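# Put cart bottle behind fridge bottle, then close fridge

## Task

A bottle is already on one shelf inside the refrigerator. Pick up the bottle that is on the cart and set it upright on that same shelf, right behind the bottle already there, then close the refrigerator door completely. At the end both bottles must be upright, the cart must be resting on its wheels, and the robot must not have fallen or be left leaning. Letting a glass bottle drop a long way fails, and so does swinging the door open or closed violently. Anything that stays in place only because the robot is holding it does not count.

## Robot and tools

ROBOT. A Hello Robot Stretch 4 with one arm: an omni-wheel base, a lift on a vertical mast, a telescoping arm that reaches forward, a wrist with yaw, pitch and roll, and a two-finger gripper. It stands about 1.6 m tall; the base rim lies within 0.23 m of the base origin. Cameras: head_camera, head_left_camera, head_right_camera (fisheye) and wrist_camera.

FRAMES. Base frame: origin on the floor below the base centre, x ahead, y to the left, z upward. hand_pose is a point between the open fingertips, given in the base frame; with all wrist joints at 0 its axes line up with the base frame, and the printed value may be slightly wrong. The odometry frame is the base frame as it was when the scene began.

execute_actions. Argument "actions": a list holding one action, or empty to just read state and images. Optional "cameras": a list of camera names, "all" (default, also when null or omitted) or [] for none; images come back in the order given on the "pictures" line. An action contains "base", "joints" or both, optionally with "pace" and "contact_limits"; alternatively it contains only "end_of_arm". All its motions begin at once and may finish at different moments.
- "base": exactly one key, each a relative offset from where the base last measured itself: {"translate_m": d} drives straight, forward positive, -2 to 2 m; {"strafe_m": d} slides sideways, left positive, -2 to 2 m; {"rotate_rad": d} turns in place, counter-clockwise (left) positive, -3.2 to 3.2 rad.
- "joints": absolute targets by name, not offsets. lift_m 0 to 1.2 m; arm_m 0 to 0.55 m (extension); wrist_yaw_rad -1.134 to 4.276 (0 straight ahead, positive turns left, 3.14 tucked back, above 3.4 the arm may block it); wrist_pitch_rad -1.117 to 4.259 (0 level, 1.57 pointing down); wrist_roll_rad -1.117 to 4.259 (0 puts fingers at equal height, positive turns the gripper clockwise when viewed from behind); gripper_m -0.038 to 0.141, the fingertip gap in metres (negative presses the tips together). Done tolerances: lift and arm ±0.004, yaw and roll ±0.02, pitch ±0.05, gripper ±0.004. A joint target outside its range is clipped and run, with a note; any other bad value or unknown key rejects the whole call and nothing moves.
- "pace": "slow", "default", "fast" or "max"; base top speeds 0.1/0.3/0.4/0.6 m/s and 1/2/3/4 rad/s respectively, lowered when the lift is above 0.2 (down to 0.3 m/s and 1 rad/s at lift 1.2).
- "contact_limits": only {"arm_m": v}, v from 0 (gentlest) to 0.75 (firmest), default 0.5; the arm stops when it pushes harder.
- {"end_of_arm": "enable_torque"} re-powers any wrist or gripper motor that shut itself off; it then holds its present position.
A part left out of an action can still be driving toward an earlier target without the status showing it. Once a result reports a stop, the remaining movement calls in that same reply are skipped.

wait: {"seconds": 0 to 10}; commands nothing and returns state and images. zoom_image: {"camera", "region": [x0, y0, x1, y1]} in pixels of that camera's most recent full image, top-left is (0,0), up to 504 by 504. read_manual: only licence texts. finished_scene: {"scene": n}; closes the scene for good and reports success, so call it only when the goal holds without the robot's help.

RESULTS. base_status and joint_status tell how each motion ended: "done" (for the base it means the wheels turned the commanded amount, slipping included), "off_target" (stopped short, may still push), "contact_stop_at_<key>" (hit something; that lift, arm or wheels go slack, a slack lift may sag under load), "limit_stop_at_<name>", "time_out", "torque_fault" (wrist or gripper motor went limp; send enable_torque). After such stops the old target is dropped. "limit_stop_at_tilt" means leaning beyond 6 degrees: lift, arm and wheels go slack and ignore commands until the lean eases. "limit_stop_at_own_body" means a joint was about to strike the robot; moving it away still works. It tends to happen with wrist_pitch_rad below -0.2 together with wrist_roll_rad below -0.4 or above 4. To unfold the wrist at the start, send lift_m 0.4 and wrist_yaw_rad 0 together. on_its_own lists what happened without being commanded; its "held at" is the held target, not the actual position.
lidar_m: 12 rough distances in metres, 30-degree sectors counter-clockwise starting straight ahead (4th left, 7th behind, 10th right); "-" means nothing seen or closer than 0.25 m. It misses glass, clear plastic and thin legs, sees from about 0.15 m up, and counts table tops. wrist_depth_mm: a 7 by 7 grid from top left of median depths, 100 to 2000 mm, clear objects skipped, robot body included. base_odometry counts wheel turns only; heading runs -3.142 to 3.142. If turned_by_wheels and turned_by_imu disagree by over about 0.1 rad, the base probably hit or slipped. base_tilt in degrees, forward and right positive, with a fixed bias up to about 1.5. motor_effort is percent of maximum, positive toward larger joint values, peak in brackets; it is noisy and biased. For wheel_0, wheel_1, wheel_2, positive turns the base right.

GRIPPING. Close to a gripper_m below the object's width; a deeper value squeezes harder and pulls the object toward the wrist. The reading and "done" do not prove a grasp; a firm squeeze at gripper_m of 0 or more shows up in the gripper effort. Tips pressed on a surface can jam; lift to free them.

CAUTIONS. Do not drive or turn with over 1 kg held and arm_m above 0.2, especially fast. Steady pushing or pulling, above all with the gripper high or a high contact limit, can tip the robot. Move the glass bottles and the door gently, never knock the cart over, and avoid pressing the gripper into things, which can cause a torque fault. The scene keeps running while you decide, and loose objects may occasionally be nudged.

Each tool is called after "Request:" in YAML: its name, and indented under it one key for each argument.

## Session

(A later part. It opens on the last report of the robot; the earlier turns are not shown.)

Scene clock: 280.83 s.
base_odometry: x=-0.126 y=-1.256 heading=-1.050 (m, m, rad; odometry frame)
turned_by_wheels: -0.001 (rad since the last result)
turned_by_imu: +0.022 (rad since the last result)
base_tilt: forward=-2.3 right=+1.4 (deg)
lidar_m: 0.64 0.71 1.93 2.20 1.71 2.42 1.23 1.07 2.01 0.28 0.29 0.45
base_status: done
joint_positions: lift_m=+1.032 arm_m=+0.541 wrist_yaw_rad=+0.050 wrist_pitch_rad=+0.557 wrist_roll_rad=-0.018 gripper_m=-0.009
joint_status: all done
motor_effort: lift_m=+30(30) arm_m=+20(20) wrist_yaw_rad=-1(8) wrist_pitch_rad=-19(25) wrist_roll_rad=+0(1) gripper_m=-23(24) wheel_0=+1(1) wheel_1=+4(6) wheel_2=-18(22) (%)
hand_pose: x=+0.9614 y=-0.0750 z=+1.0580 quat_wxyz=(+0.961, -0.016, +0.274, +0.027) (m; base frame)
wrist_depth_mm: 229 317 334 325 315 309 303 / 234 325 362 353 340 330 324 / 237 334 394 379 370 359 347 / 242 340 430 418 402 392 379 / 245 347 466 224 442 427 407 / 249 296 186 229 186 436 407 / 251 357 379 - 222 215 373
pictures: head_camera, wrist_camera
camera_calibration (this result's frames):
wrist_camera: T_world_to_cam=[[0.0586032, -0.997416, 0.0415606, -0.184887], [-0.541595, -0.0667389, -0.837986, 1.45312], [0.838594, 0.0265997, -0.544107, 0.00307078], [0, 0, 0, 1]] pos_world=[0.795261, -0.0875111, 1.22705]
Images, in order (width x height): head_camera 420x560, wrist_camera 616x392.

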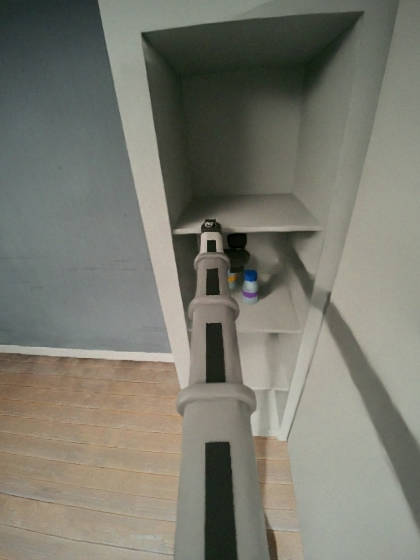

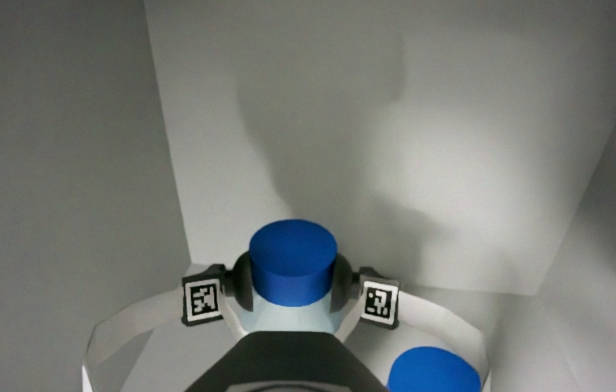

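Request:
execute_actions:
  actions:
    - {"joints":{"arm_m":0.49},"pace":"slow"}
  cameras: []

Request:
execute_actions:
  actions:
    - {"joints":{"lift_m":1.015,"wrist_pitch_rad":0.48},"pace":"slow"}
  cameras: []

Request:
execute_actions:
  actions:
    - {"joints":{"arm_m":0.53},"pace":"slow","contact_limits":{"arm_m":0.2}}
  cameras: ["head_camera","wrist_camera"]

Scene clock: 289.10 s.
base_odometry: x=-0.126 y=-1.256 heading=-1.049 (m, m, rad; odometry frame)
turned_by_wheels: +0.000 (rad since the last result)
turned_by_imu: -0.013 (rad since the last result)
base_tilt: forward=+0.0 right=+0.1 (deg)
lidar_m: 0.63 1.29 1.89 2.19 1.72 2.25 1.33 1.12 2.54 0.26 0.30 0.48
base_status: not commanded
joint_positions: lift_m=+1.033 arm_m=+0.490 wrist_yaw_rad=+0.050 wrist_pitch_rad=+0.557 wrist_roll_rad=-0.018 gripper_m=-0.009
joint_status: all done
motor_effort: lift_m=+17(30) arm_m=-1(19) wrist_yaw_rad=+1(0) wrist_pitch_rad=-19(21) wrist_roll_rad=+0(1) gripper_m=-23(24) wheel_0=+1(1) wheel_1=+2(4) wheel_2=-12(18) (%)
hand_pose: x=+0.9100 y=-0.0751 z=+1.0591 quat_wxyz=(+0.961, -0.016, +0.274, +0.026) (m; base frame)
wrist_depth_mm: 216 303 338 330 320 314 306 / 221 312 368 359 347 338 329 / 227 320 402 389 379 366 359 / 230 329 442 430 415 402 392 / 236 338 442 224 449 442 418 / 238 285 186 229 186 399 389 / 241 325 343 - 202 181 349
pictures: none
No camera images: the call's "cameras" was empty. Leave "cameras" out to get every camera's image.

Scene clock: 290.03 s.
base_odometry: x=-0.125 y=-1.257 heading=-1.049 (m, m, rad; odometry frame)
turned_by_wheels: +0.001 (rad since the last result)
turned_by_imu: +0.003 (rad since the last result)
base_tilt: forward=+0.2 right=+0.0 (deg)
lidar_m: 0.64 1.28 1.85 2.18 1.70 2.27 1.31 1.08 2.56 0.30 0.30 0.48
base_status: not commanded
joint_positions: lift_m=+1.015 arm_m=+0.490 wrist_yaw_rad=+0.050 wrist_pitch_rad=+0.487 wrist_roll_rad=-0.018 gripper_m=-0.009
joint_status: all done
motor_effort: lift_m=+21(22) arm_m=+0(0) wrist_yaw_rad=+1(2) wrist_pitch_rad=-19(30) wrist_roll_rad=-1(1) gripper_m=-23(23) wheel_0=+0(2) wheel_1=-1(3) wheel_2=+0(12) (%)
hand_pose: x=+0.9199 y=-0.0746 z=+1.0582 quat_wxyz=(+0.970, -0.015, +0.241, +0.026) (m; base frame)
wrist_depth_mm: 207 289 334 324 315 309 301 / 211 296 357 347 340 330 322 / 216 304 389 377 366 355 347 / 220 314 421 410 397 384 373 / 224 319 439 224 430 418 404 / 228 271 187 229 186 402 397 / 229 317 338 - 338 170 338
pictures: none
No camera images: the call's "cameras" was empty. Leave "cameras" out to get every camera's image.

Scene clock: 291.07 s.
base_odometry: x=-0.126 y=-1.256 heading=-1.050 (m, m, rad; odometry frame)
turned_by_wheels: -0.001 (rad since the last result)
turned_by_imu: +0.002 (rad since the last result)
base_tilt: forward=+0.2 right=+0.0 (deg)
lidar_m: 0.65 1.27 1.90 2.18 1.73 2.29 1.30 1.11 2.54 0.28 0.31 0.51
base_status: not commanded
joint_positions: lift_m=+1.015 arm_m=+0.502 wrist_yaw_rad=+0.050 wrist_pitch_rad=+0.487 wrist_roll_rad=-0.018 gripper_m=-0.009
joint_status: arm_m contact_stop (moved +0.012 of +0.040)
on_its_own: arm_m is slack since a contact_stop (your +0.530 is given up)
motor_effort: lift_m=+24(24) arm_m=+0(21) wrist_yaw_rad=+1(0) wrist_pitch_rad=-19(22) wrist_roll_rad=+1(2) gripper_m=-22(23) wheel_0=-4(4) wheel_1=+1(5) wheel_2=-14(14) (%)
contact_limits: arm_m 0.2
hand_pose: x=+0.9323 y=-0.0745 z=+1.0580 quat_wxyz=(+0.970, -0.015, +0.241, +0.027) (m; base frame)
wrist_depth_mm: 206 286 324 314 309 300 294 / 209 294 349 340 329 320 312 / 214 303 377 366 357 342 340 / 219 310 410 399 387 375 364 / 222 319 436 224 421 407 394 / 225 268 186 229 186 399 402 / 228 317 340 - 338 170 347
pictures: head_camera, wrist_camera
camera_calibration (this result's frames):
wrist_camera: T_world_to_cam=[[0.055609, -0.997567, 0.0420506, -0.180438], [-0.481893, -0.0637011, -0.873911, 1.41996], [0.874464, 0.0283335, -0.484263, -0.069221], [0, 0, 0, 1]] pos_world=[0.754834, -0.087585, 1.21499]
Images, in order (width x height): head_camera 420x560, wrist_camera 616x392.

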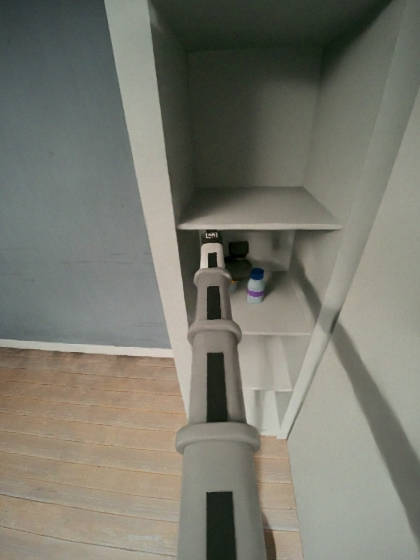

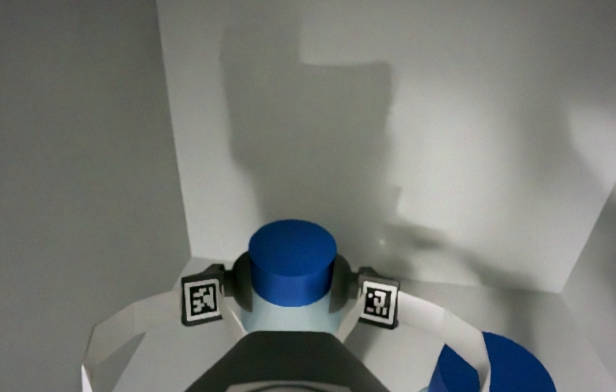

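Request:
execute_actions:
  actions:
    - {"joints":{"lift_m":0.995,"wrist_pitch_rad":0.41,"arm_m":0.49},"pace":"slow"}
  cameras: []

Request:
execute_actions:
  actions:
    - {"joints":{"arm_m":0.548},"pace":"slow","contact_limits":{"arm_m":0.2}}
  cameras: ["head_camera","wrist_camera"]

Scene clock: 307.80 s.
base_odometry: x=-0.125 y=-1.257 heading=-1.049 (m, m, rad; odometry frame)
turned_by_wheels: +0.001 (rad since the last result)
turned_by_imu: +0.001 (rad since the last result)
base_tilt: forward=+0.2 right=-0.1 (deg)
lidar_m: 0.64 1.29 1.90 2.21 1.71 2.27 1.32 1.12 2.53 0.28 0.33 0.49
base_status: not commanded
joint_positions: lift_m=+0.995 arm_m=+0.492 wrist_yaw_rad=+0.050 wrist_pitch_rad=+0.417 wrist_roll_rad=-0.018 gripper_m=-0.009
joint_status: all done
motor_effort: lift_m=+21(27) arm_m=-9(10) wrist_yaw_rad=+2(3) wrist_pitch_rad=-21(24) wrist_roll_rad=-1(2) gripper_m=-23(24) wheel_0=+1(4) wheel_1=-1(1) wheel_2=+0(14) (%)
hand_pose: x=+0.9302 y=-0.0741 z=+1.0563 quat_wxyz=(+0.978, -0.014, +0.207, +0.026) (m; base frame)
wrist_depth_mm: 201 279 332 324 315 307 300 / 205 286 355 343 336 325 317 / 209 297 379 368 359 347 342 / 213 301 404 397 382 370 364 / 216 307 421 224 413 399 392 / 220 262 187 229 186 407 407 / 220 315 340 - 338 162 179
pictures: none
No camera images: the call's "cameras" was empty. Leave "cameras" out to get every camera's image.

Scene clock: 309.60 s.
base_odometry: x=-0.125 y=-1.257 heading=-1.049 (m, m, rad; odometry frame)
turned_by_wheels: +0.000 (rad since the last result)
turned_by_imu: +0.000 (rad since the last result)
base_tilt: forward=+0.2 right=+0.0 (deg)
lidar_m: 0.63 1.28 1.88 2.21 1.73 2.29 1.31 1.09 2.57 0.30 0.32 0.48
base_status: not commanded
joint_positions: lift_m=+0.995 arm_m=+0.546 wrist_yaw_rad=+0.050 wrist_pitch_rad=+0.417 wrist_roll_rad=-0.018 gripper_m=-0.009
joint_status: all done
motor_effort: lift_m=+21(21) arm_m=+9(8) wrist_yaw_rad=+1(1) wrist_pitch_rad=-20(21) wrist_roll_rad=-2(1) gripper_m=-22(23) wheel_0=+0(1) wheel_1=+0(1) wheel_2=+0(0) (%)
contact_limits: arm_m 0.2
hand_pose: x=+0.9847 y=-0.0741 z=+1.0563 quat_wxyz=(+0.978, -0.014, +0.207, +0.026) (m; base frame)
wrist_depth_mm: 195 272 279 273 267 260 255 / 199 279 300 291 282 276 268 / 204 286 320 312 303 294 286 / 208 294 345 334 324 314 307 / 211 298 366 224 347 338 330 / 213 254 187 228 186 362 355 / 214 310 338 - 338 329 345
pictures: head_camera, wrist_camera
camera_calibration (this result's frames):
wrist_camera: T_world_to_cam=[[0.0524829, -0.997724, 0.0423354, -0.180127], [-0.420034, -0.0605166, -0.905488, 1.41642], [0.90599, 0.0297404, -0.422254, -0.212304], [0, 0, 0, 1]] pos_world=[0.796744, -0.0876863, 1.20053]
Images, in order (width x height): head_camera 420x560, wrist_camera 616x392.

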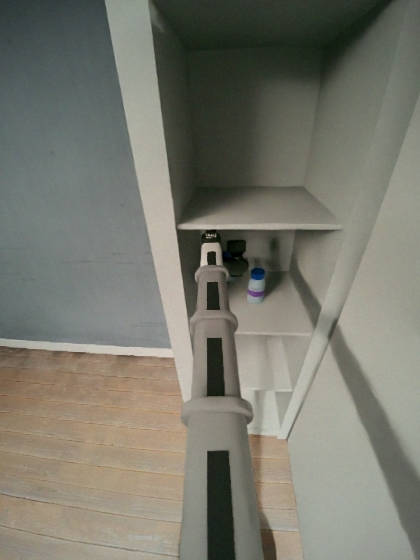

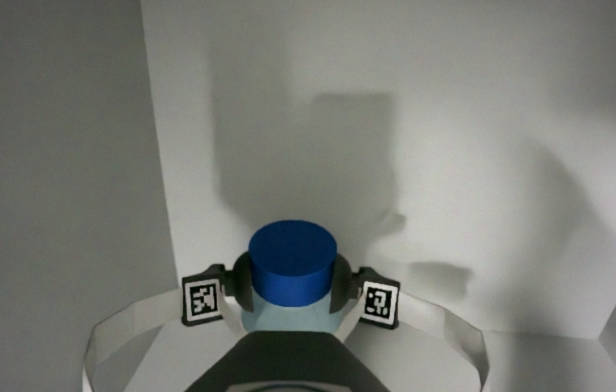

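Request:
execute_actions:
  actions:
    - {"base":{"translate_m":0.025},"joints":{"wrist_yaw_rad":-0.2},"pace":"slow"}
  cameras: ["head_camera","wrist_camera"]

Scene clock: 314.17 s.
base_odometry: x=-0.113 y=-1.278 heading=-1.049 (m, m, rad; odometry frame)
turned_by_wheels: +0.000 (rad since the last result)
turned_by_imu: -0.001 (rad since the last result)
base_tilt: forward=+0.2 right=+0.0 (deg)
lidar_m: 0.61 1.26 1.88 2.20 1.74 2.29 1.32 1.13 2.54 0.27 0.32 0.48
base_status: done
joint_positions: lift_m=+0.995 arm_m=+0.546 wrist_yaw_rad=-0.200 wrist_pitch_rad=+0.417 wrist_roll_rad=-0.018 gripper_m=-0.009
joint_status: all done
motor_effort: lift_m=+21(21) arm_m=+9(9) wrist_yaw_rad=-1(7) wrist_pitch_rad=-21(21) wrist_roll_rad=+0(0) gripper_m=-24(23) wheel_0=+1(3) wheel_1=+0(3) wheel_2=+0(7) (%)
hand_pose: x=+0.9581 y=-0.1380 z=+1.0563 quat_wxyz=(+0.974, +0.012, +0.207, -0.096) (m; base frame)
wrist_depth_mm: 249 257 262 270 278 289 294 / 263 272 281 289 298 307 312 / 281 289 298 309 319 330 320 / 296 310 322 332 345 357 325 / 310 332 338 225 370 384 324 / 312 343 187 229 186 392 324 / 304 322 338 - 338 327 322
pictures: head_camera, wrist_camera
camera_calibration (this result's frames):
wrist_camera: T_world_to_cam=[[-0.195447, -0.9798, 0.0423359, -0.00237586], [-0.422003, 0.045055, -0.905474, 1.41783], [0.885276, -0.194838, -0.422284, -0.197453], [0, 0, 0, 1]] pos_world=[0.772665, -0.10468, 1.20053]
Images, in order (width x height): head_camera 420x560, wrist_camera 616x392.

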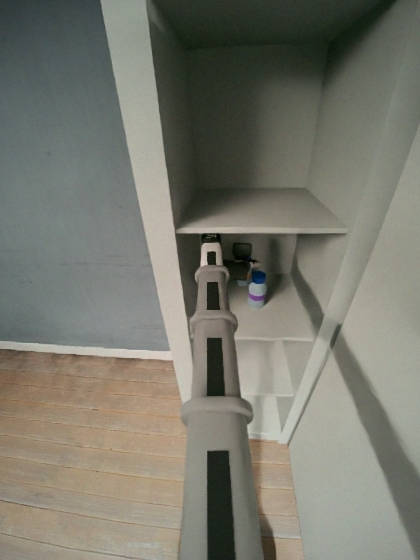

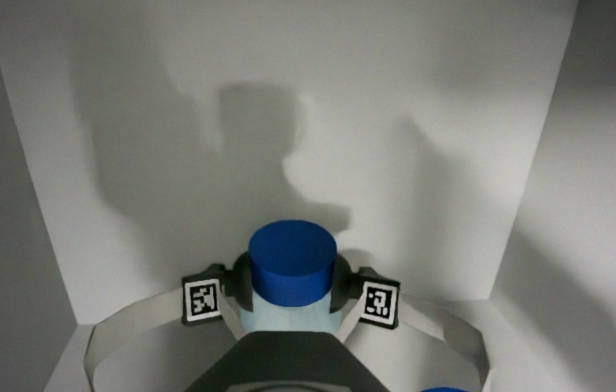

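Request:
execute_actions:
  actions:
    - {"joints":{"wrist_yaw_rad":-0.3},"pace":"slow"}
  cameras: []

Request:
execute_actions:
  actions:
    - {"joints":{"lift_m":0.981},"pace":"slow"}
  cameras: ["head_camera","wrist_camera"]

Scene clock: 322.47 s.
base_odometry: x=-0.113 y=-1.278 heading=-1.049 (m, m, rad; odometry frame)
turned_by_wheels: +0.000 (rad since the last result)
turned_by_imu: -0.001 (rad since the last result)
base_tilt: forward=+0.2 right=-0.1 (deg)
lidar_m: 0.61 1.26 1.85 2.17 1.73 2.25 1.33 1.13 2.55 0.28 0.33 0.51
base_status: not commanded
joint_positions: lift_m=+0.995 arm_m=+0.546 wrist_yaw_rad=-0.300 wrist_pitch_rad=+0.417 wrist_roll_rad=-0.018 gripper_m=-0.009
joint_status: all done
motor_effort: lift_m=+21(21) arm_m=+9(9) wrist_yaw_rad=+1(10) wrist_pitch_rad=-20(21) wrist_roll_rad=+1(0) gripper_m=-22(24) wheel_0=+0(0) wheel_1=-1(1) wheel_2=+0(0) (%)
hand_pose: x=+0.9431 y=-0.1615 z=+1.0563 quat_wxyz=(+0.968, +0.022, +0.206, -0.144) (m; base frame)
wrist_depth_mm: 247 258 272 285 300 317 276 / 260 273 289 304 322 334 281 / 277 291 309 325 345 351 285 / 294 310 329 353 373 368 287 / 314 332 343 224 407 375 291 / 336 340 190 229 186 359 293 / 319 322 338 - 336 327 296
pictures: none
No camera images: the call's "cameras" was empty. Leave "cameras" out to get every camera's image.

Scene clock: 323.27 s.
base_odometry: x=-0.113 y=-1.278 heading=-1.049 (m, m, rad; odometry frame)
turned_by_wheels: +0.000 (rad since the last result)
turned_by_imu: +0.000 (rad since the last result)
base_tilt: forward=+0.2 right=+0.0 (deg)
lidar_m: 0.60 1.26 1.83 2.19 1.76 2.27 1.33 1.13 2.56 0.30 0.32 0.47
base_status: not commanded
joint_positions: lift_m=+0.981 arm_m=+0.546 wrist_yaw_rad=-0.300 wrist_pitch_rad=+0.412 wrist_roll_rad=-0.018 gripper_m=-0.009
joint_status: all done
motor_effort: lift_m=+18(23) arm_m=+9(8) wrist_yaw_rad=+0(1) wrist_pitch_rad=-5(20) wrist_roll_rad=+0(2) gripper_m=-23(24) wheel_0=+0(0) wheel_1=-1(1) wheel_2=+0(0) (%)
hand_pose: x=+0.9437 y=-0.1616 z=+1.0439 quat_wxyz=(+0.968, +0.022, +0.204, -0.144) (m; base frame)
wrist_depth_mm: 246 258 272 286 300 317 276 / 260 272 289 303 322 334 281 / 276 290 307 327 343 353 283 / 293 309 329 349 373 370 287 / 314 332 343 224 404 370 293 / 334 338 186 228 186 357 293 / 314 312 327 - 154 315 296
pictures: head_camera, wrist_camera
camera_calibration (this result's frames):
wrist_camera: T_world_to_cam=[[-0.292914, -0.9552, 0.0423483, 0.0680778], [-0.41089, 0.0857604, -0.907642, 1.39989], [0.863349, -0.283262, -0.417602, -0.192999], [0, 0, 0, 1]] pos_world=[0.761766, -0.109696, 1.18712]
Images, in order (width x height): head_camera 420x560, wrist_camera 616x392.

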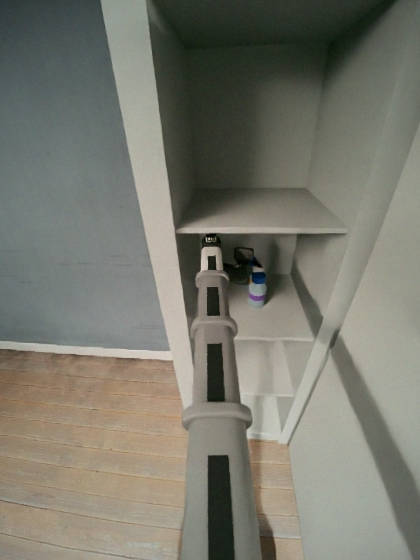

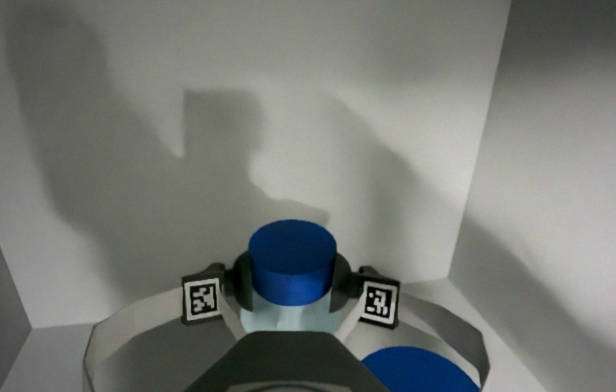

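Request:
execute_actions:
  actions:
    - {"joints":{"gripper_m":0.058},"pace":"slow"}
  cameras: []

Request:
execute_actions:
  actions:
    - {"joints":{"lift_m":0.998,"wrist_pitch_rad":0.33},"pace":"slow"}
  cameras: ["head_camera","wrist_camera"]

Scene clock: 330.20 s.
base_odometry: x=-0.113 y=-1.278 heading=-1.049 (m, m, rad; odometry frame)
turned_by_wheels: +0.000 (rad since the last result)
turned_by_imu: -0.001 (rad since the last result)
base_tilt: forward=+0.2 right=-0.1 (deg)
lidar_m: 0.60 1.25 1.88 2.18 1.76 2.27 1.32 1.11 2.55 0.29 0.32 0.49
base_status: not commanded
joint_positions: lift_m=+0.981 arm_m=+0.546 wrist_yaw_rad=-0.300 wrist_pitch_rad=+0.412 wrist_roll_rad=-0.018 gripper_m=+0.058
joint_status: all done
motor_effort: lift_m=+18(18) arm_m=+8(8) wrist_yaw_rad=+0(0) wrist_pitch_rad=-4(6) wrist_roll_rad=+2(1) gripper_m=-2(21) wheel_0=+0(1) wheel_1=-1(1) wheel_2=+0(0) (%)
hand_pose: x=+0.9437 y=-0.1616 z=+1.0440 quat_wxyz=(+0.968, +0.022, +0.203, -0.144) (m; base frame)
wrist_depth_mm: 247 258 271 286 300 317 274 / 259 273 289 303 322 334 281 / 276 290 307 325 345 353 285 / 294 310 327 347 373 370 287 / 314 330 343 236 404 373 290 / 336 349 202 238 204 364 294 / 312 307 327 - 153 329 294
pictures: none
No camera images: the call's "cameras" was empty. Leave "cameras" out to get every camera's image.

Scene clock: 331.07 s.
base_odometry: x=-0.113 y=-1.278 heading=-1.049 (m, m, rad; odometry frame)
turned_by_wheels: +0.000 (rad since the last result)
turned_by_imu: +0.000 (rad since the last result)
base_tilt: forward=+0.2 right=+0.1 (deg)
lidar_m: 0.61 1.26 1.87 2.18 1.76 2.24 1.34 1.13 2.54 0.25 0.30 0.49
base_status: not commanded
joint_positions: lift_m=+0.998 arm_m=+0.546 wrist_yaw_rad=-0.300 wrist_pitch_rad=+0.332 wrist_roll_rad=-0.018 gripper_m=+0.058
joint_status: all done
motor_effort: lift_m=+24(26) arm_m=+9(9) wrist_yaw_rad=+0(0) wrist_pitch_rad=-6(10) wrist_roll_rad=+1(1) gripper_m=-3(2) wheel_0=+0(0) wheel_1=-1(1) wheel_2=+0(0) (%)
hand_pose: x=+0.9517 y=-0.1641 z=+1.0819 quat_wxyz=(+0.975, +0.016, +0.165, -0.146) (m; base frame)
wrist_depth_mm: 249 260 272 287 304 320 276 / 259 273 289 303 322 334 279 / 271 286 303 320 340 345 285 / 286 303 319 342 364 366 285 / 301 320 334 357 384 370 289 / 320 332 201 236 204 373 290 / 338 347 368 - 379 355 291
pictures: head_camera, wrist_camera
camera_calibration (this result's frames):
wrist_camera: T_world_to_cam=[[-0.296099, -0.954216, 0.0424049, 0.0695987], [-0.340388, 0.0639353, -0.938109, 1.4002], [0.892447, -0.292207, -0.343735, -0.293833], [0, 0, 0, 1]] pos_world=[0.759451, -0.10897, 1.20959]
Images, in order (width x height): head_camera 420x560, wrist_camera 616x392.

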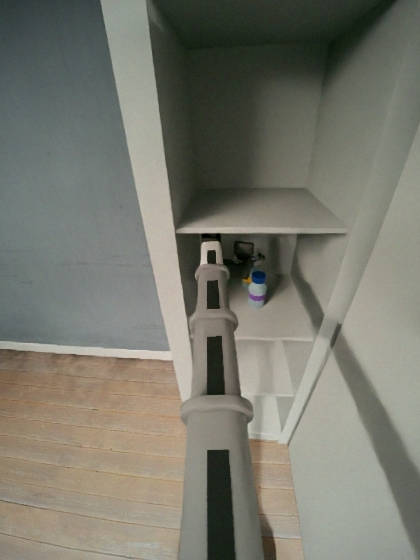

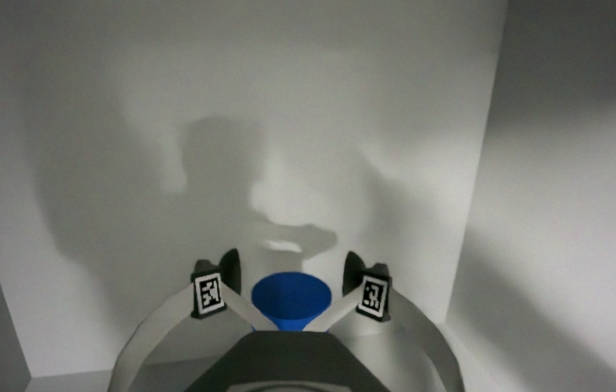

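Tips are above the caps. Retract.

Request:
execute_actions:
  actions:
    - {"joints":{"arm_m":0.15},"pace":"slow"}
  cameras: ["head_camera","wrist_camera"]

Scene clock: 339.73 s.
base_odometry: x=-0.113 y=-1.278 heading=-1.049 (m, m, rad; odometry frame)
turned_by_wheels: +0.000 (rad since the last result)
turned_by_imu: -0.002 (rad since the last result)
base_tilt: forward=+0.2 right=+0.0 (deg)
lidar_m: 0.60 1.22 1.86 2.21 1.72 2.25 1.32 1.14 2.55 0.29 0.33 0.48
base_status: not commanded
joint_positions: lift_m=+0.998 arm_m=+0.152 wrist_yaw_rad=-0.300 wrist_pitch_rad=+0.332 wrist_roll_rad=-0.018 gripper_m=+0.058
joint_status: all done
motor_effort: lift_m=+24(24) arm_m=-9(10) wrist_yaw_rad=+0(1) wrist_pitch_rad=-6(7) wrist_roll_rad=+1(1) gripper_m=+0(3) wheel_0=+1(1) wheel_1=-1(1) wheel_2=+0(0) (%)
hand_pose: x=+0.5572 y=-0.1641 z=+1.0819 quat_wxyz=(+0.975, +0.016, +0.165, -0.146) (m; base frame)
wrist_depth_mm: 500 597 634 654 449 303 294 / 496 627 661 691 455 307 309 / 492 661 683 732 466 325 320 / 484 691 585 750 477 343 297 / 473 574 508 591 452 364 298 / 421 442 200 445 204 379 300 / 366 359 384 - 415 370 301
pictures: head_camera, wrist_camera
camera_calibration (this result's frames):
wrist_camera: T_world_to_cam=[[-0.2961, -0.954215, 0.0424049, -0.0472114], [-0.340358, 0.063926, -0.93812, 1.26592], [0.892458, -0.29221, -0.343703, 0.0581955], [0, 0, 0, 1]] pos_world=[0.364951, -0.10897, 1.20959]
Images, in order (width x height): head_camera 420x560, wrist_camera 616x392.

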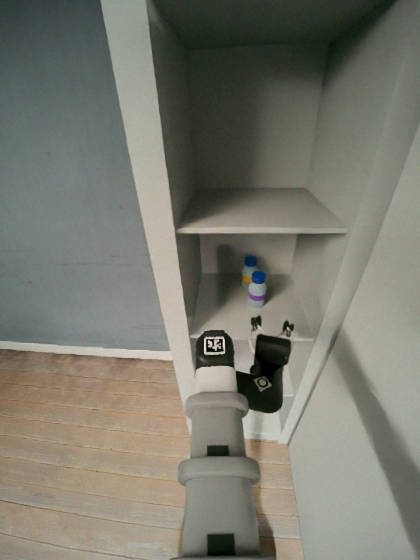

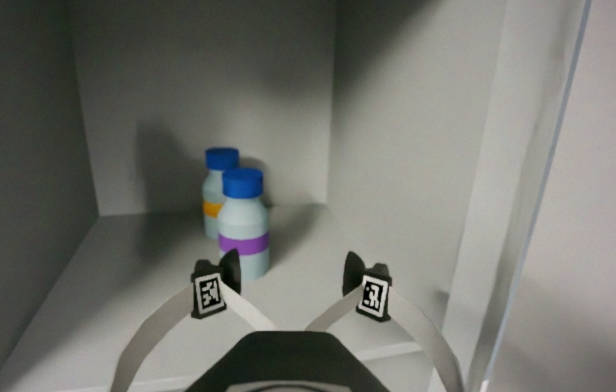

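Request:
execute_actions:
  actions:
    - {"base":{"translate_m":-0.5},"joints":{"arm_m":0}}
  cameras: []

Request:
execute_actions:
  actions:
    - {"base":{"strafe_m":-0.8},"joints":{"wrist_yaw_rad":3.05,"wrist_pitch_rad":0,"gripper_m":0.0,"lift_m":0.5}}
  cameras: []

Request:
execute_actions:
  actions:
    - {"base":{"translate_m":0.65}}

Scene clock: 361.77 s.
base_odometry: x=-0.362 y=-0.845 heading=-1.049 (m, m, rad; odometry frame)
turned_by_wheels: +0.000 (rad since the last result)
turned_by_imu: +0.000 (rad since the last result)
base_tilt: forward=+0.2 right=+0.0 (deg)
lidar_m: 1.10 1.80 2.30 1.56 1.59 2.06 1.06 0.67 0.92 2.44 2.20 0.53
base_status: done
joint_positions: lift_m=+0.998 arm_m=+0.002 wrist_yaw_rad=-0.300 wrist_pitch_rad=+0.332 wrist_roll_rad=-0.018 gripper_m=+0.058
joint_status: all done
motor_effort: lift_m=+24(24) arm_m=-9(11) wrist_yaw_rad=+0(0) wrist_pitch_rad=-6(6) wrist_roll_rad=+1(1) gripper_m=-2(2) wheel_0=-1(4) wheel_1=-1(5) wheel_2=-1(9) (%)
hand_pose: x=+0.4072 y=-0.1641 z=+1.0820 quat_wxyz=(+0.975, +0.016, +0.165, -0.146) (m; base frame)
wrist_depth_mm: 778 1182 1205 831 421 304 1661 / 809 1205 1255 842 430 320 1756 / 1308 1078 1205 866 436 340 1921 / 1397 1042 1464 878 449 359 - / 1430 1182 1366 931 424 392 - / 1618 1008 201 931 204 477 1983 / 1499 1160 1430 - 445 1537 1618
pictures: none
No camera images: the call's "cameras" was empty. Leave "cameras" out to get every camera's image.

Scene clock: 365.77 s.
base_odometry: x=-1.056 y=-1.244 heading=-1.049 (m, m, rad; odometry frame)
turned_by_wheels: +0.000 (rad since the last result)
turned_by_imu: -0.005 (rad since the last result)
base_tilt: forward=+0.2 right=-0.1 (deg)
lidar_m: 1.38 0.59 2.54 2.34 2.48 0.60 0.62 2.20 1.66 1.65 1.79 1.65
base_status: done
joint_positions: lift_m=+0.500 arm_m=+0.002 wrist_yaw_rad=+3.050 wrist_pitch_rad=+0.002 wrist_roll_rad=-0.018 gripper_m=+0.000
joint_status: all done
motor_effort: lift_m=+19(22) arm_m=-9(8) wrist_yaw_rad=+2(9) wrist_pitch_rad=-6(11) wrist_roll_rad=+0(1) gripper_m=-4(3) wheel_0=+0(6) wheel_1=+0(8) wheel_2=+0(0) (%)
hand_pose: x=-0.1068 y=+0.1136 z=+0.6777 quat_wxyz=(+0.046, -0.001, -0.009, +0.999) (m; base frame)
wrist_depth_mm: - 142 - - - - - / 109 143 - - - - - / 115 144 798 788 759 - - / 141 242 - - - - - / - - 1255 1397 1366 - - / - - 187 196 768 - - / 1464 1366 1281 - 778 1661 1576
pictures: none
No camera images: the call's "cameras" was empty. Leave "cameras" out to get every camera's image.

Scene clock: 369.40 s.
base_odometry: x=-0.732 y=-1.807 heading=-1.049 (m, m, rad; odometry frame)
turned_by_wheels: +0.000 (rad since the last result)
turned_by_imu: -0.003 (rad since the last result)
base_tilt: forward=+0.2 right=+0.0 (deg)
lidar_m: 0.95 0.47 0.34 0.34 0.31 1.23 1.25 2.27 1.72 1.71 1.25 0.94
base_status: done
joint_positions: lift_m=+0.500 arm_m=+0.002 wrist_yaw_rad=+3.050 wrist_pitch_rad=+0.002 wrist_roll_rad=-0.018 gripper_m=+0.000
joint_status: not commanded
motor_effort: lift_m=+20(20) arm_m=-9(8) wrist_yaw_rad=+1(2) wrist_pitch_rad=-5(5) wrist_roll_rad=-1(1) gripper_m=-4(3) wheel_0=-1(5) wheel_1=+0(5) wheel_2=+0(8) (%)
hand_pose: x=-0.1068 y=+0.1136 z=+0.6777 quat_wxyz=(+0.046, -0.001, -0.009, +0.999) (m; base frame)
wrist_depth_mm: - 143 - - - - - / 109 143 - - - - - / 115 144 1464 - - - - / 141 243 - - - - - / - - - 1499 - - - / - - 187 196 - - - / 1499 1366 1499 - 1464 1576 1661
pictures: head_camera, head_left_camera, head_right_camera, wrist_camera
camera_calibration (this result's frames):
wrist_camera: T_world_to_cam=[[0.106395, 0.993527, 0.039793, -0.138168], [0.0249283, 0.0373424, -0.998992, 0.726286], [-0.994011, 0.10728, -0.0207939, 0.127291], [0, 0, 0, 1]] pos_world=[0.123124, 0.0964972, 0.733699]
Images, in order (width x height): head_camera 420x560, head_left_camera 420x672, head_right_camera 420x672, wrist_camera 616x392.

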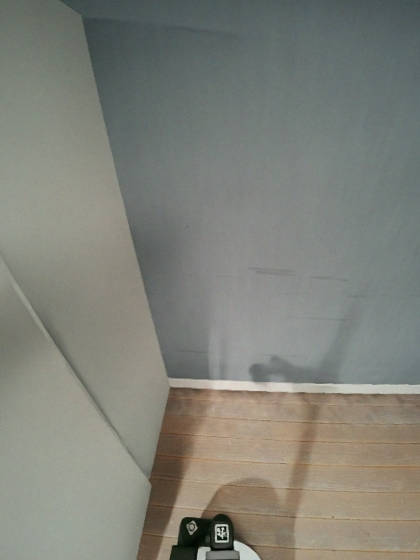

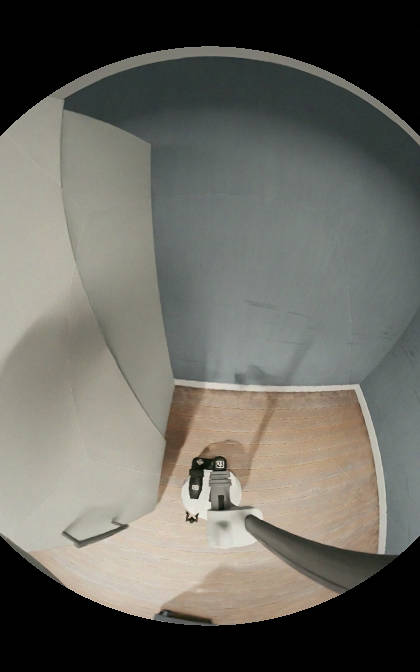

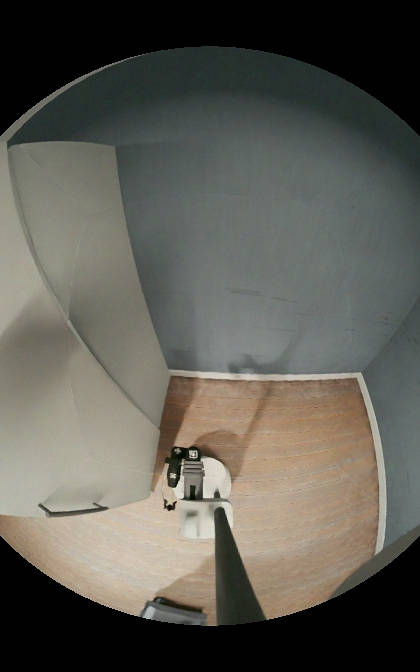

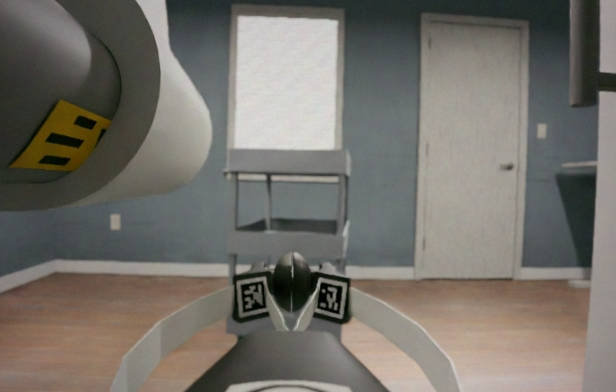

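Request:
execute_actions:
  actions:
    - {"base":{"strafe_m":0.4},"pace":"slow"}
  cameras: ["head_left_camera"]

Scene clock: 380.30 s.
base_odometry: x=-0.385 y=-1.608 heading=-1.049 (m, m, rad; odometry frame)
turned_by_wheels: +0.000 (rad since the last result)
turned_by_imu: +0.000 (rad since the last result)
base_tilt: forward=+0.2 right=+0.0 (deg)
lidar_m: 0.27 0.25 0.25 0.32 2.17 2.78 1.22 1.38 2.17 2.09 1.32 1.01
base_status: done
joint_positions: lift_m=+0.500 arm_m=+0.002 wrist_yaw_rad=+3.050 wrist_pitch_rad=+0.002 wrist_roll_rad=-0.018 gripper_m=+0.000
joint_status: not commanded
motor_effort: lift_m=+20(20) arm_m=-8(9) wrist_yaw_rad=+2(2) wrist_pitch_rad=-6(5) wrist_roll_rad=-1(1) gripper_m=-3(4) wheel_0=+0(10) wheel_1=+1(8) wheel_2=+0(2) (%)
hand_pose: x=-0.1068 y=+0.1135 z=+0.6777 quat_wxyz=(+0.046, -0.001, -0.009, +0.999) (m; base frame)
wrist_depth_mm: - 143 - - - - - / 109 143 - - - - - / 115 144 1366 - - - - / 141 241 - - - - - / - - 1464 - - - - / - 1808 187 195 - - - / 1464 1397 1397 - 1464 1618 1618
pictures: head_left_camera
Images, in order (width x height): head_left_camera 420x672.

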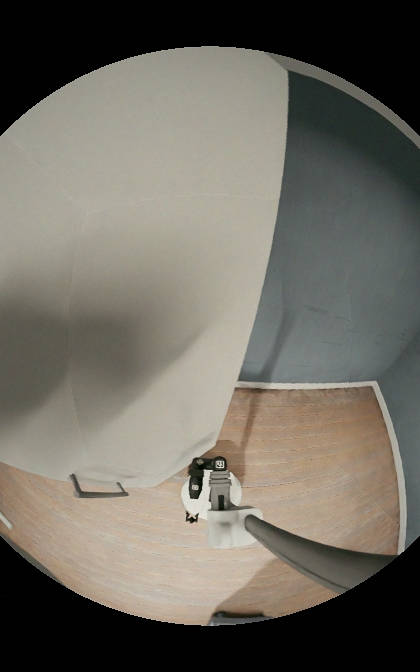

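Request:
execute_actions:
  actions:
    - {"base":{"translate_m":-0.3},"pace":"slow"}
  cameras: []

Request:
execute_actions:
  actions:
    - {"base":{"strafe_m":0.4},"pace":"slow"}
  cameras: ["head_left_camera","head_camera"]

Scene clock: 391.10 s.
base_odometry: x=-0.535 y=-1.348 heading=-1.049 (m, m, rad; odometry frame)
turned_by_wheels: +0.000 (rad since the last result)
turned_by_imu: -0.001 (rad since the last result)
base_tilt: forward=+0.2 right=+0.0 (deg)
lidar_m: 0.59 0.55 0.54 2.44 2.06 2.48 0.88 1.03 2.12 2.06 1.72 1.30
base_status: done
joint_positions: lift_m=+0.500 arm_m=+0.002 wrist_yaw_rad=+3.050 wrist_pitch_rad=+0.002 wrist_roll_rad=-0.018 gripper_m=+0.000
joint_status: not commanded
motor_effort: lift_m=+19(20) arm_m=-8(8) wrist_yaw_rad=+2(2) wrist_pitch_rad=-5(5) wrist_roll_rad=+1(1) gripper_m=-4(3) wheel_0=-1(3) wheel_1=-1(3) wheel_2=+0(5) (%)
hand_pose: x=-0.1068 y=+0.1135 z=+0.6777 quat_wxyz=(+0.046, -0.001, -0.009, +0.999) (m; base frame)
wrist_depth_mm: - 143 - - - - - / 109 143 - - - - - / 115 144 1060 - - - - / 141 242 - - - - - / - 1118 1098 - - - - / - 1808 187 196 - - - / 1464 1098 1078 - 1464 1576 1576
pictures: none
No camera images: the call's "cameras" was empty. Leave "cameras" out to get every camera's image.

Scene clock: 396.23 s.
base_odometry: x=-0.188 y=-1.148 heading=-1.049 (m, m, rad; odometry frame)
turned_by_wheels: +0.000 (rad since the last result)
turned_by_imu: +0.000 (rad since the last result)
base_tilt: forward=+0.3 right=+0.0 (deg)
lidar_m: 0.32 0.50 2.11 2.21 1.63 2.29 1.24 1.00 2.51 2.48 1.77 0.50
base_status: done
joint_positions: lift_m=+0.500 arm_m=+0.002 wrist_yaw_rad=+3.050 wrist_pitch_rad=+0.002 wrist_roll_rad=-0.018 gripper_m=+0.000
joint_status: not commanded
motor_effort: lift_m=+20(20) arm_m=-9(8) wrist_yaw_rad=+2(2) wrist_pitch_rad=-6(6) wrist_roll_rad=-3(1) gripper_m=-4(3) wheel_0=+0(3) wheel_1=+1(4) wheel_2=-1(1) (%)
hand_pose: x=-0.1068 y=+0.1135 z=+0.6777 quat_wxyz=(+0.046, -0.001, -0.009, +0.999) (m; base frame)
wrist_depth_mm: - 142 - - - - - / 109 143 - - - - - / 115 144 - - - - - / 141 242 - - - - - / 1042 1537 - - - - - / 1499 1708 187 196 - - - / 1042 1060 1499 - 1430 1576 1576
pictures: head_camera, head_left_camera
Images, in order (width x height): head_camera 420x560, head_left_camera 420x672.

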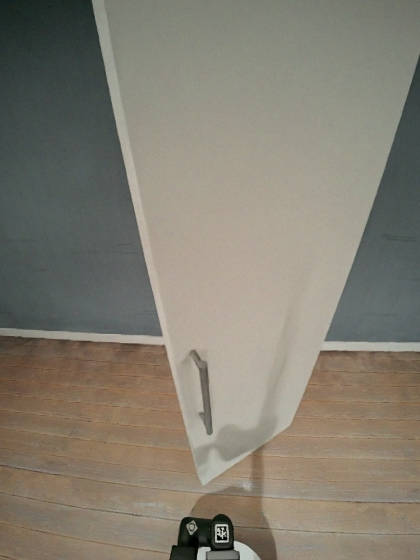

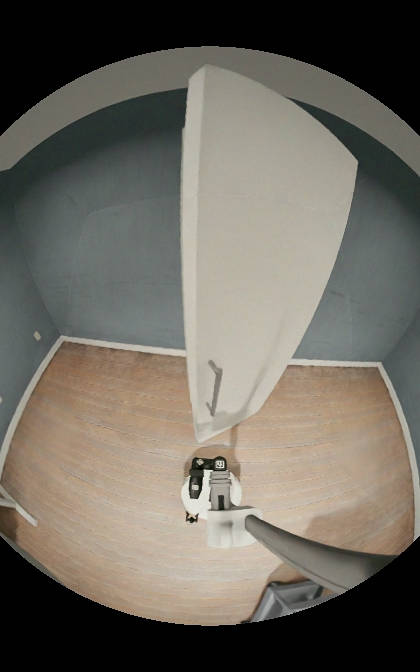

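Request:
execute_actions:
  actions:
    - {"base":{"strafe_m":-0.06},"pace":"slow"}
  cameras: []

Request:
execute_actions:
  actions:
    - {"base":{"translate_m":0.27},"pace":"slow"}
  cameras: ["head_left_camera","head_camera"]

Scene clock: 403.30 s.
base_odometry: x=-0.240 y=-1.178 heading=-1.049 (m, m, rad; odometry frame)
turned_by_wheels: +0.000 (rad since the last result)
turned_by_imu: -0.001 (rad since the last result)
base_tilt: forward=+0.3 right=+0.0 (deg)
lidar_m: 0.36 0.37 2.11 2.26 1.67 2.41 1.10 0.97 2.49 2.40 1.71 0.56
base_status: done
joint_positions: lift_m=+0.500 arm_m=+0.002 wrist_yaw_rad=+3.050 wrist_pitch_rad=+0.002 wrist_roll_rad=-0.018 gripper_m=+0.000
joint_status: not commanded
motor_effort: lift_m=+20(20) arm_m=-8(8) wrist_yaw_rad=+2(2) wrist_pitch_rad=-5(5) wrist_roll_rad=+0(1) gripper_m=-4(5) wheel_0=+2(5) wheel_1=-1(5) wheel_2=-1(0) (%)
hand_pose: x=-0.1068 y=+0.1135 z=+0.6777 quat_wxyz=(+0.046, -0.001, -0.009, +0.999) (m; base frame)
wrist_depth_mm: - 143 - - - - - / 109 143 - - - - - / 115 144 - - - - - / 141 241 - - - - - / 1060 1308 - - - - - / - 1661 186 196 - - - / 1060 1025 1464 - 1464 1576 1618
pictures: none
No camera images: the call's "cameras" was empty. Leave "cameras" out to get every camera's image.

Scene clock: 407.27 s.
base_odometry: x=-0.105 y=-1.412 heading=-1.049 (m, m, rad; odometry frame)
turned_by_wheels: +0.000 (rad since the last result)
turned_by_imu: -0.002 (rad since the last result)
base_tilt: forward=+0.2 right=+0.0 (deg)
lidar_m: 0.27 0.25 1.65 2.26 1.89 2.38 1.24 1.21 2.51 2.44 1.39 0.32
base_status: done
joint_positions: lift_m=+0.500 arm_m=+0.001 wrist_yaw_rad=+3.051 wrist_pitch_rad=+0.002 wrist_roll_rad=-0.018 gripper_m=+0.000
joint_status: not commanded
motor_effort: lift_m=+20(20) arm_m=-6(8) wrist_yaw_rad=-1(14) wrist_pitch_rad=-6(6) wrist_roll_rad=+2(1) gripper_m=-4(5) wheel_0=+0(3) wheel_1=+1(3) wheel_2=-1(5) (%)
hand_pose: x=-0.1074 y=+0.1133 z=+0.6777 quat_wxyz=(+0.045, -0.002, -0.009, +0.999) (m; base frame)
wrist_depth_mm: - 142 - - - - - / 109 143 - - - - - / 115 144 - - - - - / 140 242 - - - - - / 1499 1756 - - - - - / 1537 1576 187 196 - - - / 1430 1308 1499 - 1430 1618 1618
pictures: head_camera, head_left_camera
Images, in order (width x height): head_camera 420x560, head_left_camera 420x672.

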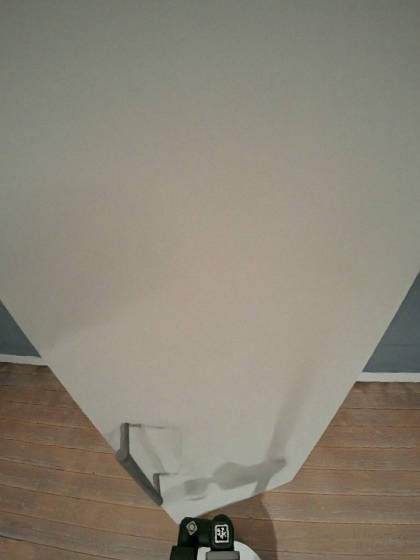

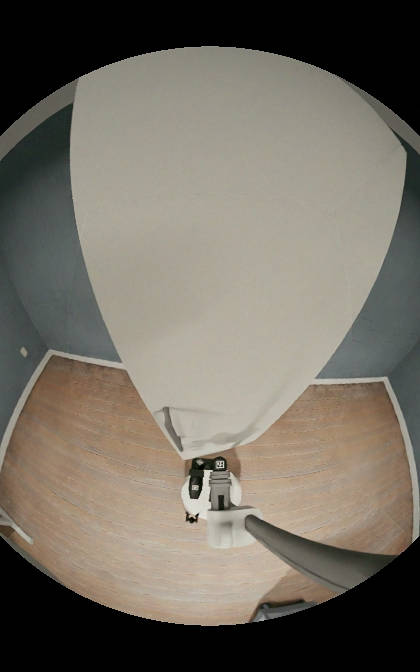

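Request:
execute_actions:
  actions:
    - {"joints":{"arm_m":0.25},"pace":"slow","contact_limits":{"arm_m":0.3}}
  cameras: ["head_left_camera","head_camera"]

Scene clock: 414.50 s.
base_odometry: x=-0.105 y=-1.412 heading=-1.049 (m, m, rad; odometry frame)
turned_by_wheels: +0.000 (rad since the last result)
turned_by_imu: -0.002 (rad since the last result)
base_tilt: forward=+0.2 right=+0.0 (deg)
lidar_m: 0.38 0.43 1.68 2.24 1.84 2.38 1.24 1.20 2.50 2.42 1.38 0.42
base_status: not commanded
joint_positions: lift_m=+0.500 arm_m=+0.248 wrist_yaw_rad=+3.050 wrist_pitch_rad=+0.002 wrist_roll_rad=-0.018 gripper_m=+0.000
joint_status: all done
motor_effort: lift_m=+20(20) arm_m=+10(10) wrist_yaw_rad=-1(1) wrist_pitch_rad=-6(6) wrist_roll_rad=+0(1) gripper_m=-3(5) wheel_0=+0(0) wheel_1=+1(1) wheel_2=-1(1) (%)
contact_limits: arm_m 0.3
hand_pose: x=+0.1397 y=+0.1134 z=+0.6777 quat_wxyz=(+0.046, -0.002, -0.009, +0.999) (m; base frame)
wrist_depth_mm: 143 - - - - - - / 113 148 - - - - - / 128 190 392 - - - - / 1008 418 - - - - - / - 1537 - - - - - / 1921 459 187 196 - - - / 1397 407 1537 - 1464 1576 1618
pictures: head_camera, head_left_camera
Images, in order (width x height): head_camera 420x560, head_left_camera 420x672.

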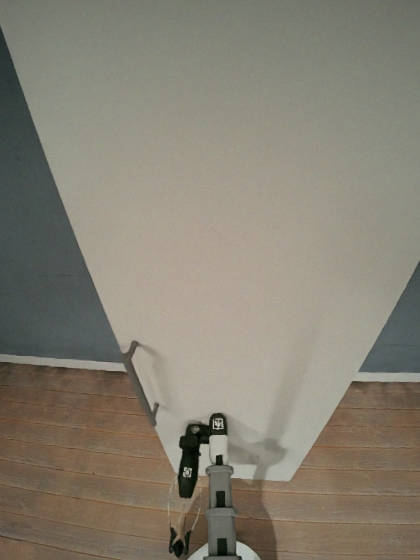

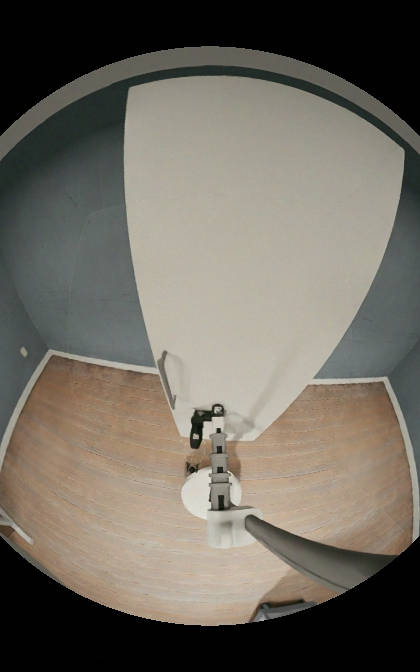

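Request:
execute_actions:
  actions:
    - {"joints":{"arm_m":0.33},"pace":"slow","contact_limits":{"arm_m":0.3}}
  cameras: []

Scene clock: 417.97 s.
base_odometry: x=-0.105 y=-1.412 heading=-1.049 (m, m, rad; odometry frame)
turned_by_wheels: +0.000 (rad since the last result)
turned_by_imu: +0.000 (rad since the last result)
base_tilt: forward=+0.1 right=-0.1 (deg)
lidar_m: 0.40 0.43 1.67 2.25 1.83 2.43 1.25 1.21 2.49 2.44 1.38 0.41
base_status: not commanded
joint_positions: lift_m=+0.500 arm_m=+0.249 wrist_yaw_rad=+3.051 wrist_pitch_rad=+0.002 wrist_roll_rad=-0.018 gripper_m=+0.000
joint_status: arm_m contact_stop (moved +0.001 of +0.082)
on_its_own: arm_m is slack since a contact_stop (your +0.330 is given up)
motor_effort: lift_m=+20(20) arm_m=+0(20) wrist_yaw_rad=-1(2) wrist_pitch_rad=-6(6) wrist_roll_rad=-1(0) gripper_m=-5(4) wheel_0=+3(4) wheel_1=+4(6) wheel_2=-10(11) (%)
contact_limits: arm_m 0.3
hand_pose: x=+0.1406 y=+0.1133 z=+0.6776 quat_wxyz=(+0.045, -0.002, -0.009, +0.999) (m; base frame)
wrist_depth_mm: 144 - - - - - - / 113 149 - - - - - / 129 190 389 - - - - / 991 415 - - - - - / - 1576 - - - - - / 1863 455 187 197 - - - / 1430 410 1499 - 1464 1661 1618
pictures: none
No camera images: the call's "cameras" was empty. Leave "cameras" out to get every camera's image.

Request:
execute_actions:
  actions:
    - {"base":{"strafe_m":0.45},"joints":{"arm_m":0.15}}
  cameras: ["head_right_camera","head_camera"]

Scene clock: 423.93 s.
base_odometry: x=+0.285 y=-1.188 heading=-1.049 (m, m, rad; odometry frame)
turned_by_wheels: +0.000 (rad since the last result)
turned_by_imu: +0.000 (rad since the last result)
base_tilt: forward=+0.2 right=+0.0 (deg)
lidar_m: 0.95 1.17 1.71 1.79 1.45 1.65 2.61 1.40 2.94 2.86 0.62 0.46
base_status: done
joint_positions: lift_m=+0.500 arm_m=+0.152 wrist_yaw_rad=+3.050 wrist_pitch_rad=+0.002 wrist_roll_rad=-0.018 gripper_m=+0.000
joint_status: all done
motor_effort: lift_m=+20(20) arm_m=-9(9) wrist_yaw_rad=+0(1) wrist_pitch_rad=-6(6) wrist_roll_rad=-2(0) gripper_m=-4(4) wheel_0=-1(10) wheel_1=+0(7) wheel_2=+0(8) (%)
hand_pose: x=+0.0432 y=+0.1134 z=+0.6777 quat_wxyz=(+0.046, -0.001, -0.009, +0.999) (m; base frame)
wrist_depth_mm: - 349 - - - - - / - 160 - - - - - / 131 162 384 - - - - / 159 290 - - - - - / 310 - - - - - - / 314 1921 186 196 - - - / 317 1397 1499 - 1464 1618 1537
pictures: head_camera, head_right_camera
Images, in order (width x height): head_camera 420x560, head_right_camera 420x672.

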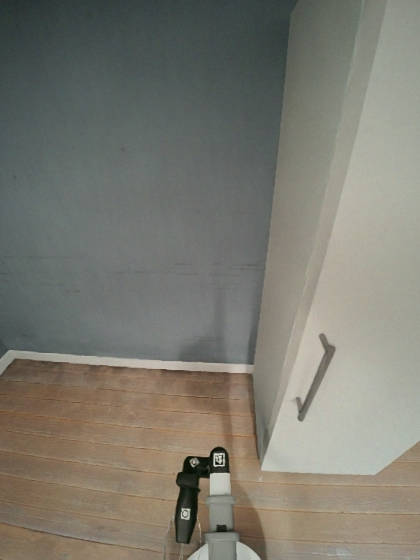

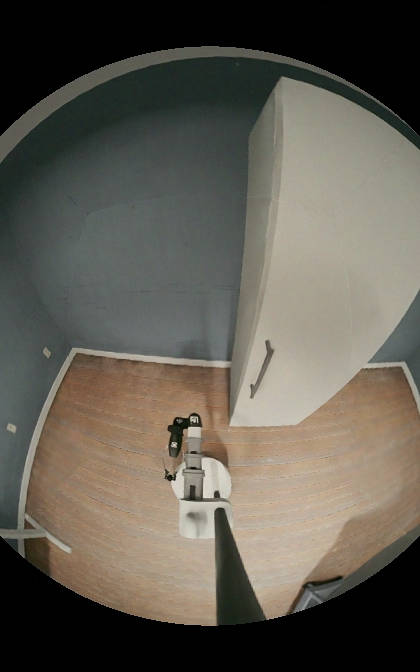

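Closed, no gap.

Request:
finished_scene:
  scene: 1

The scene is finished: the task was done.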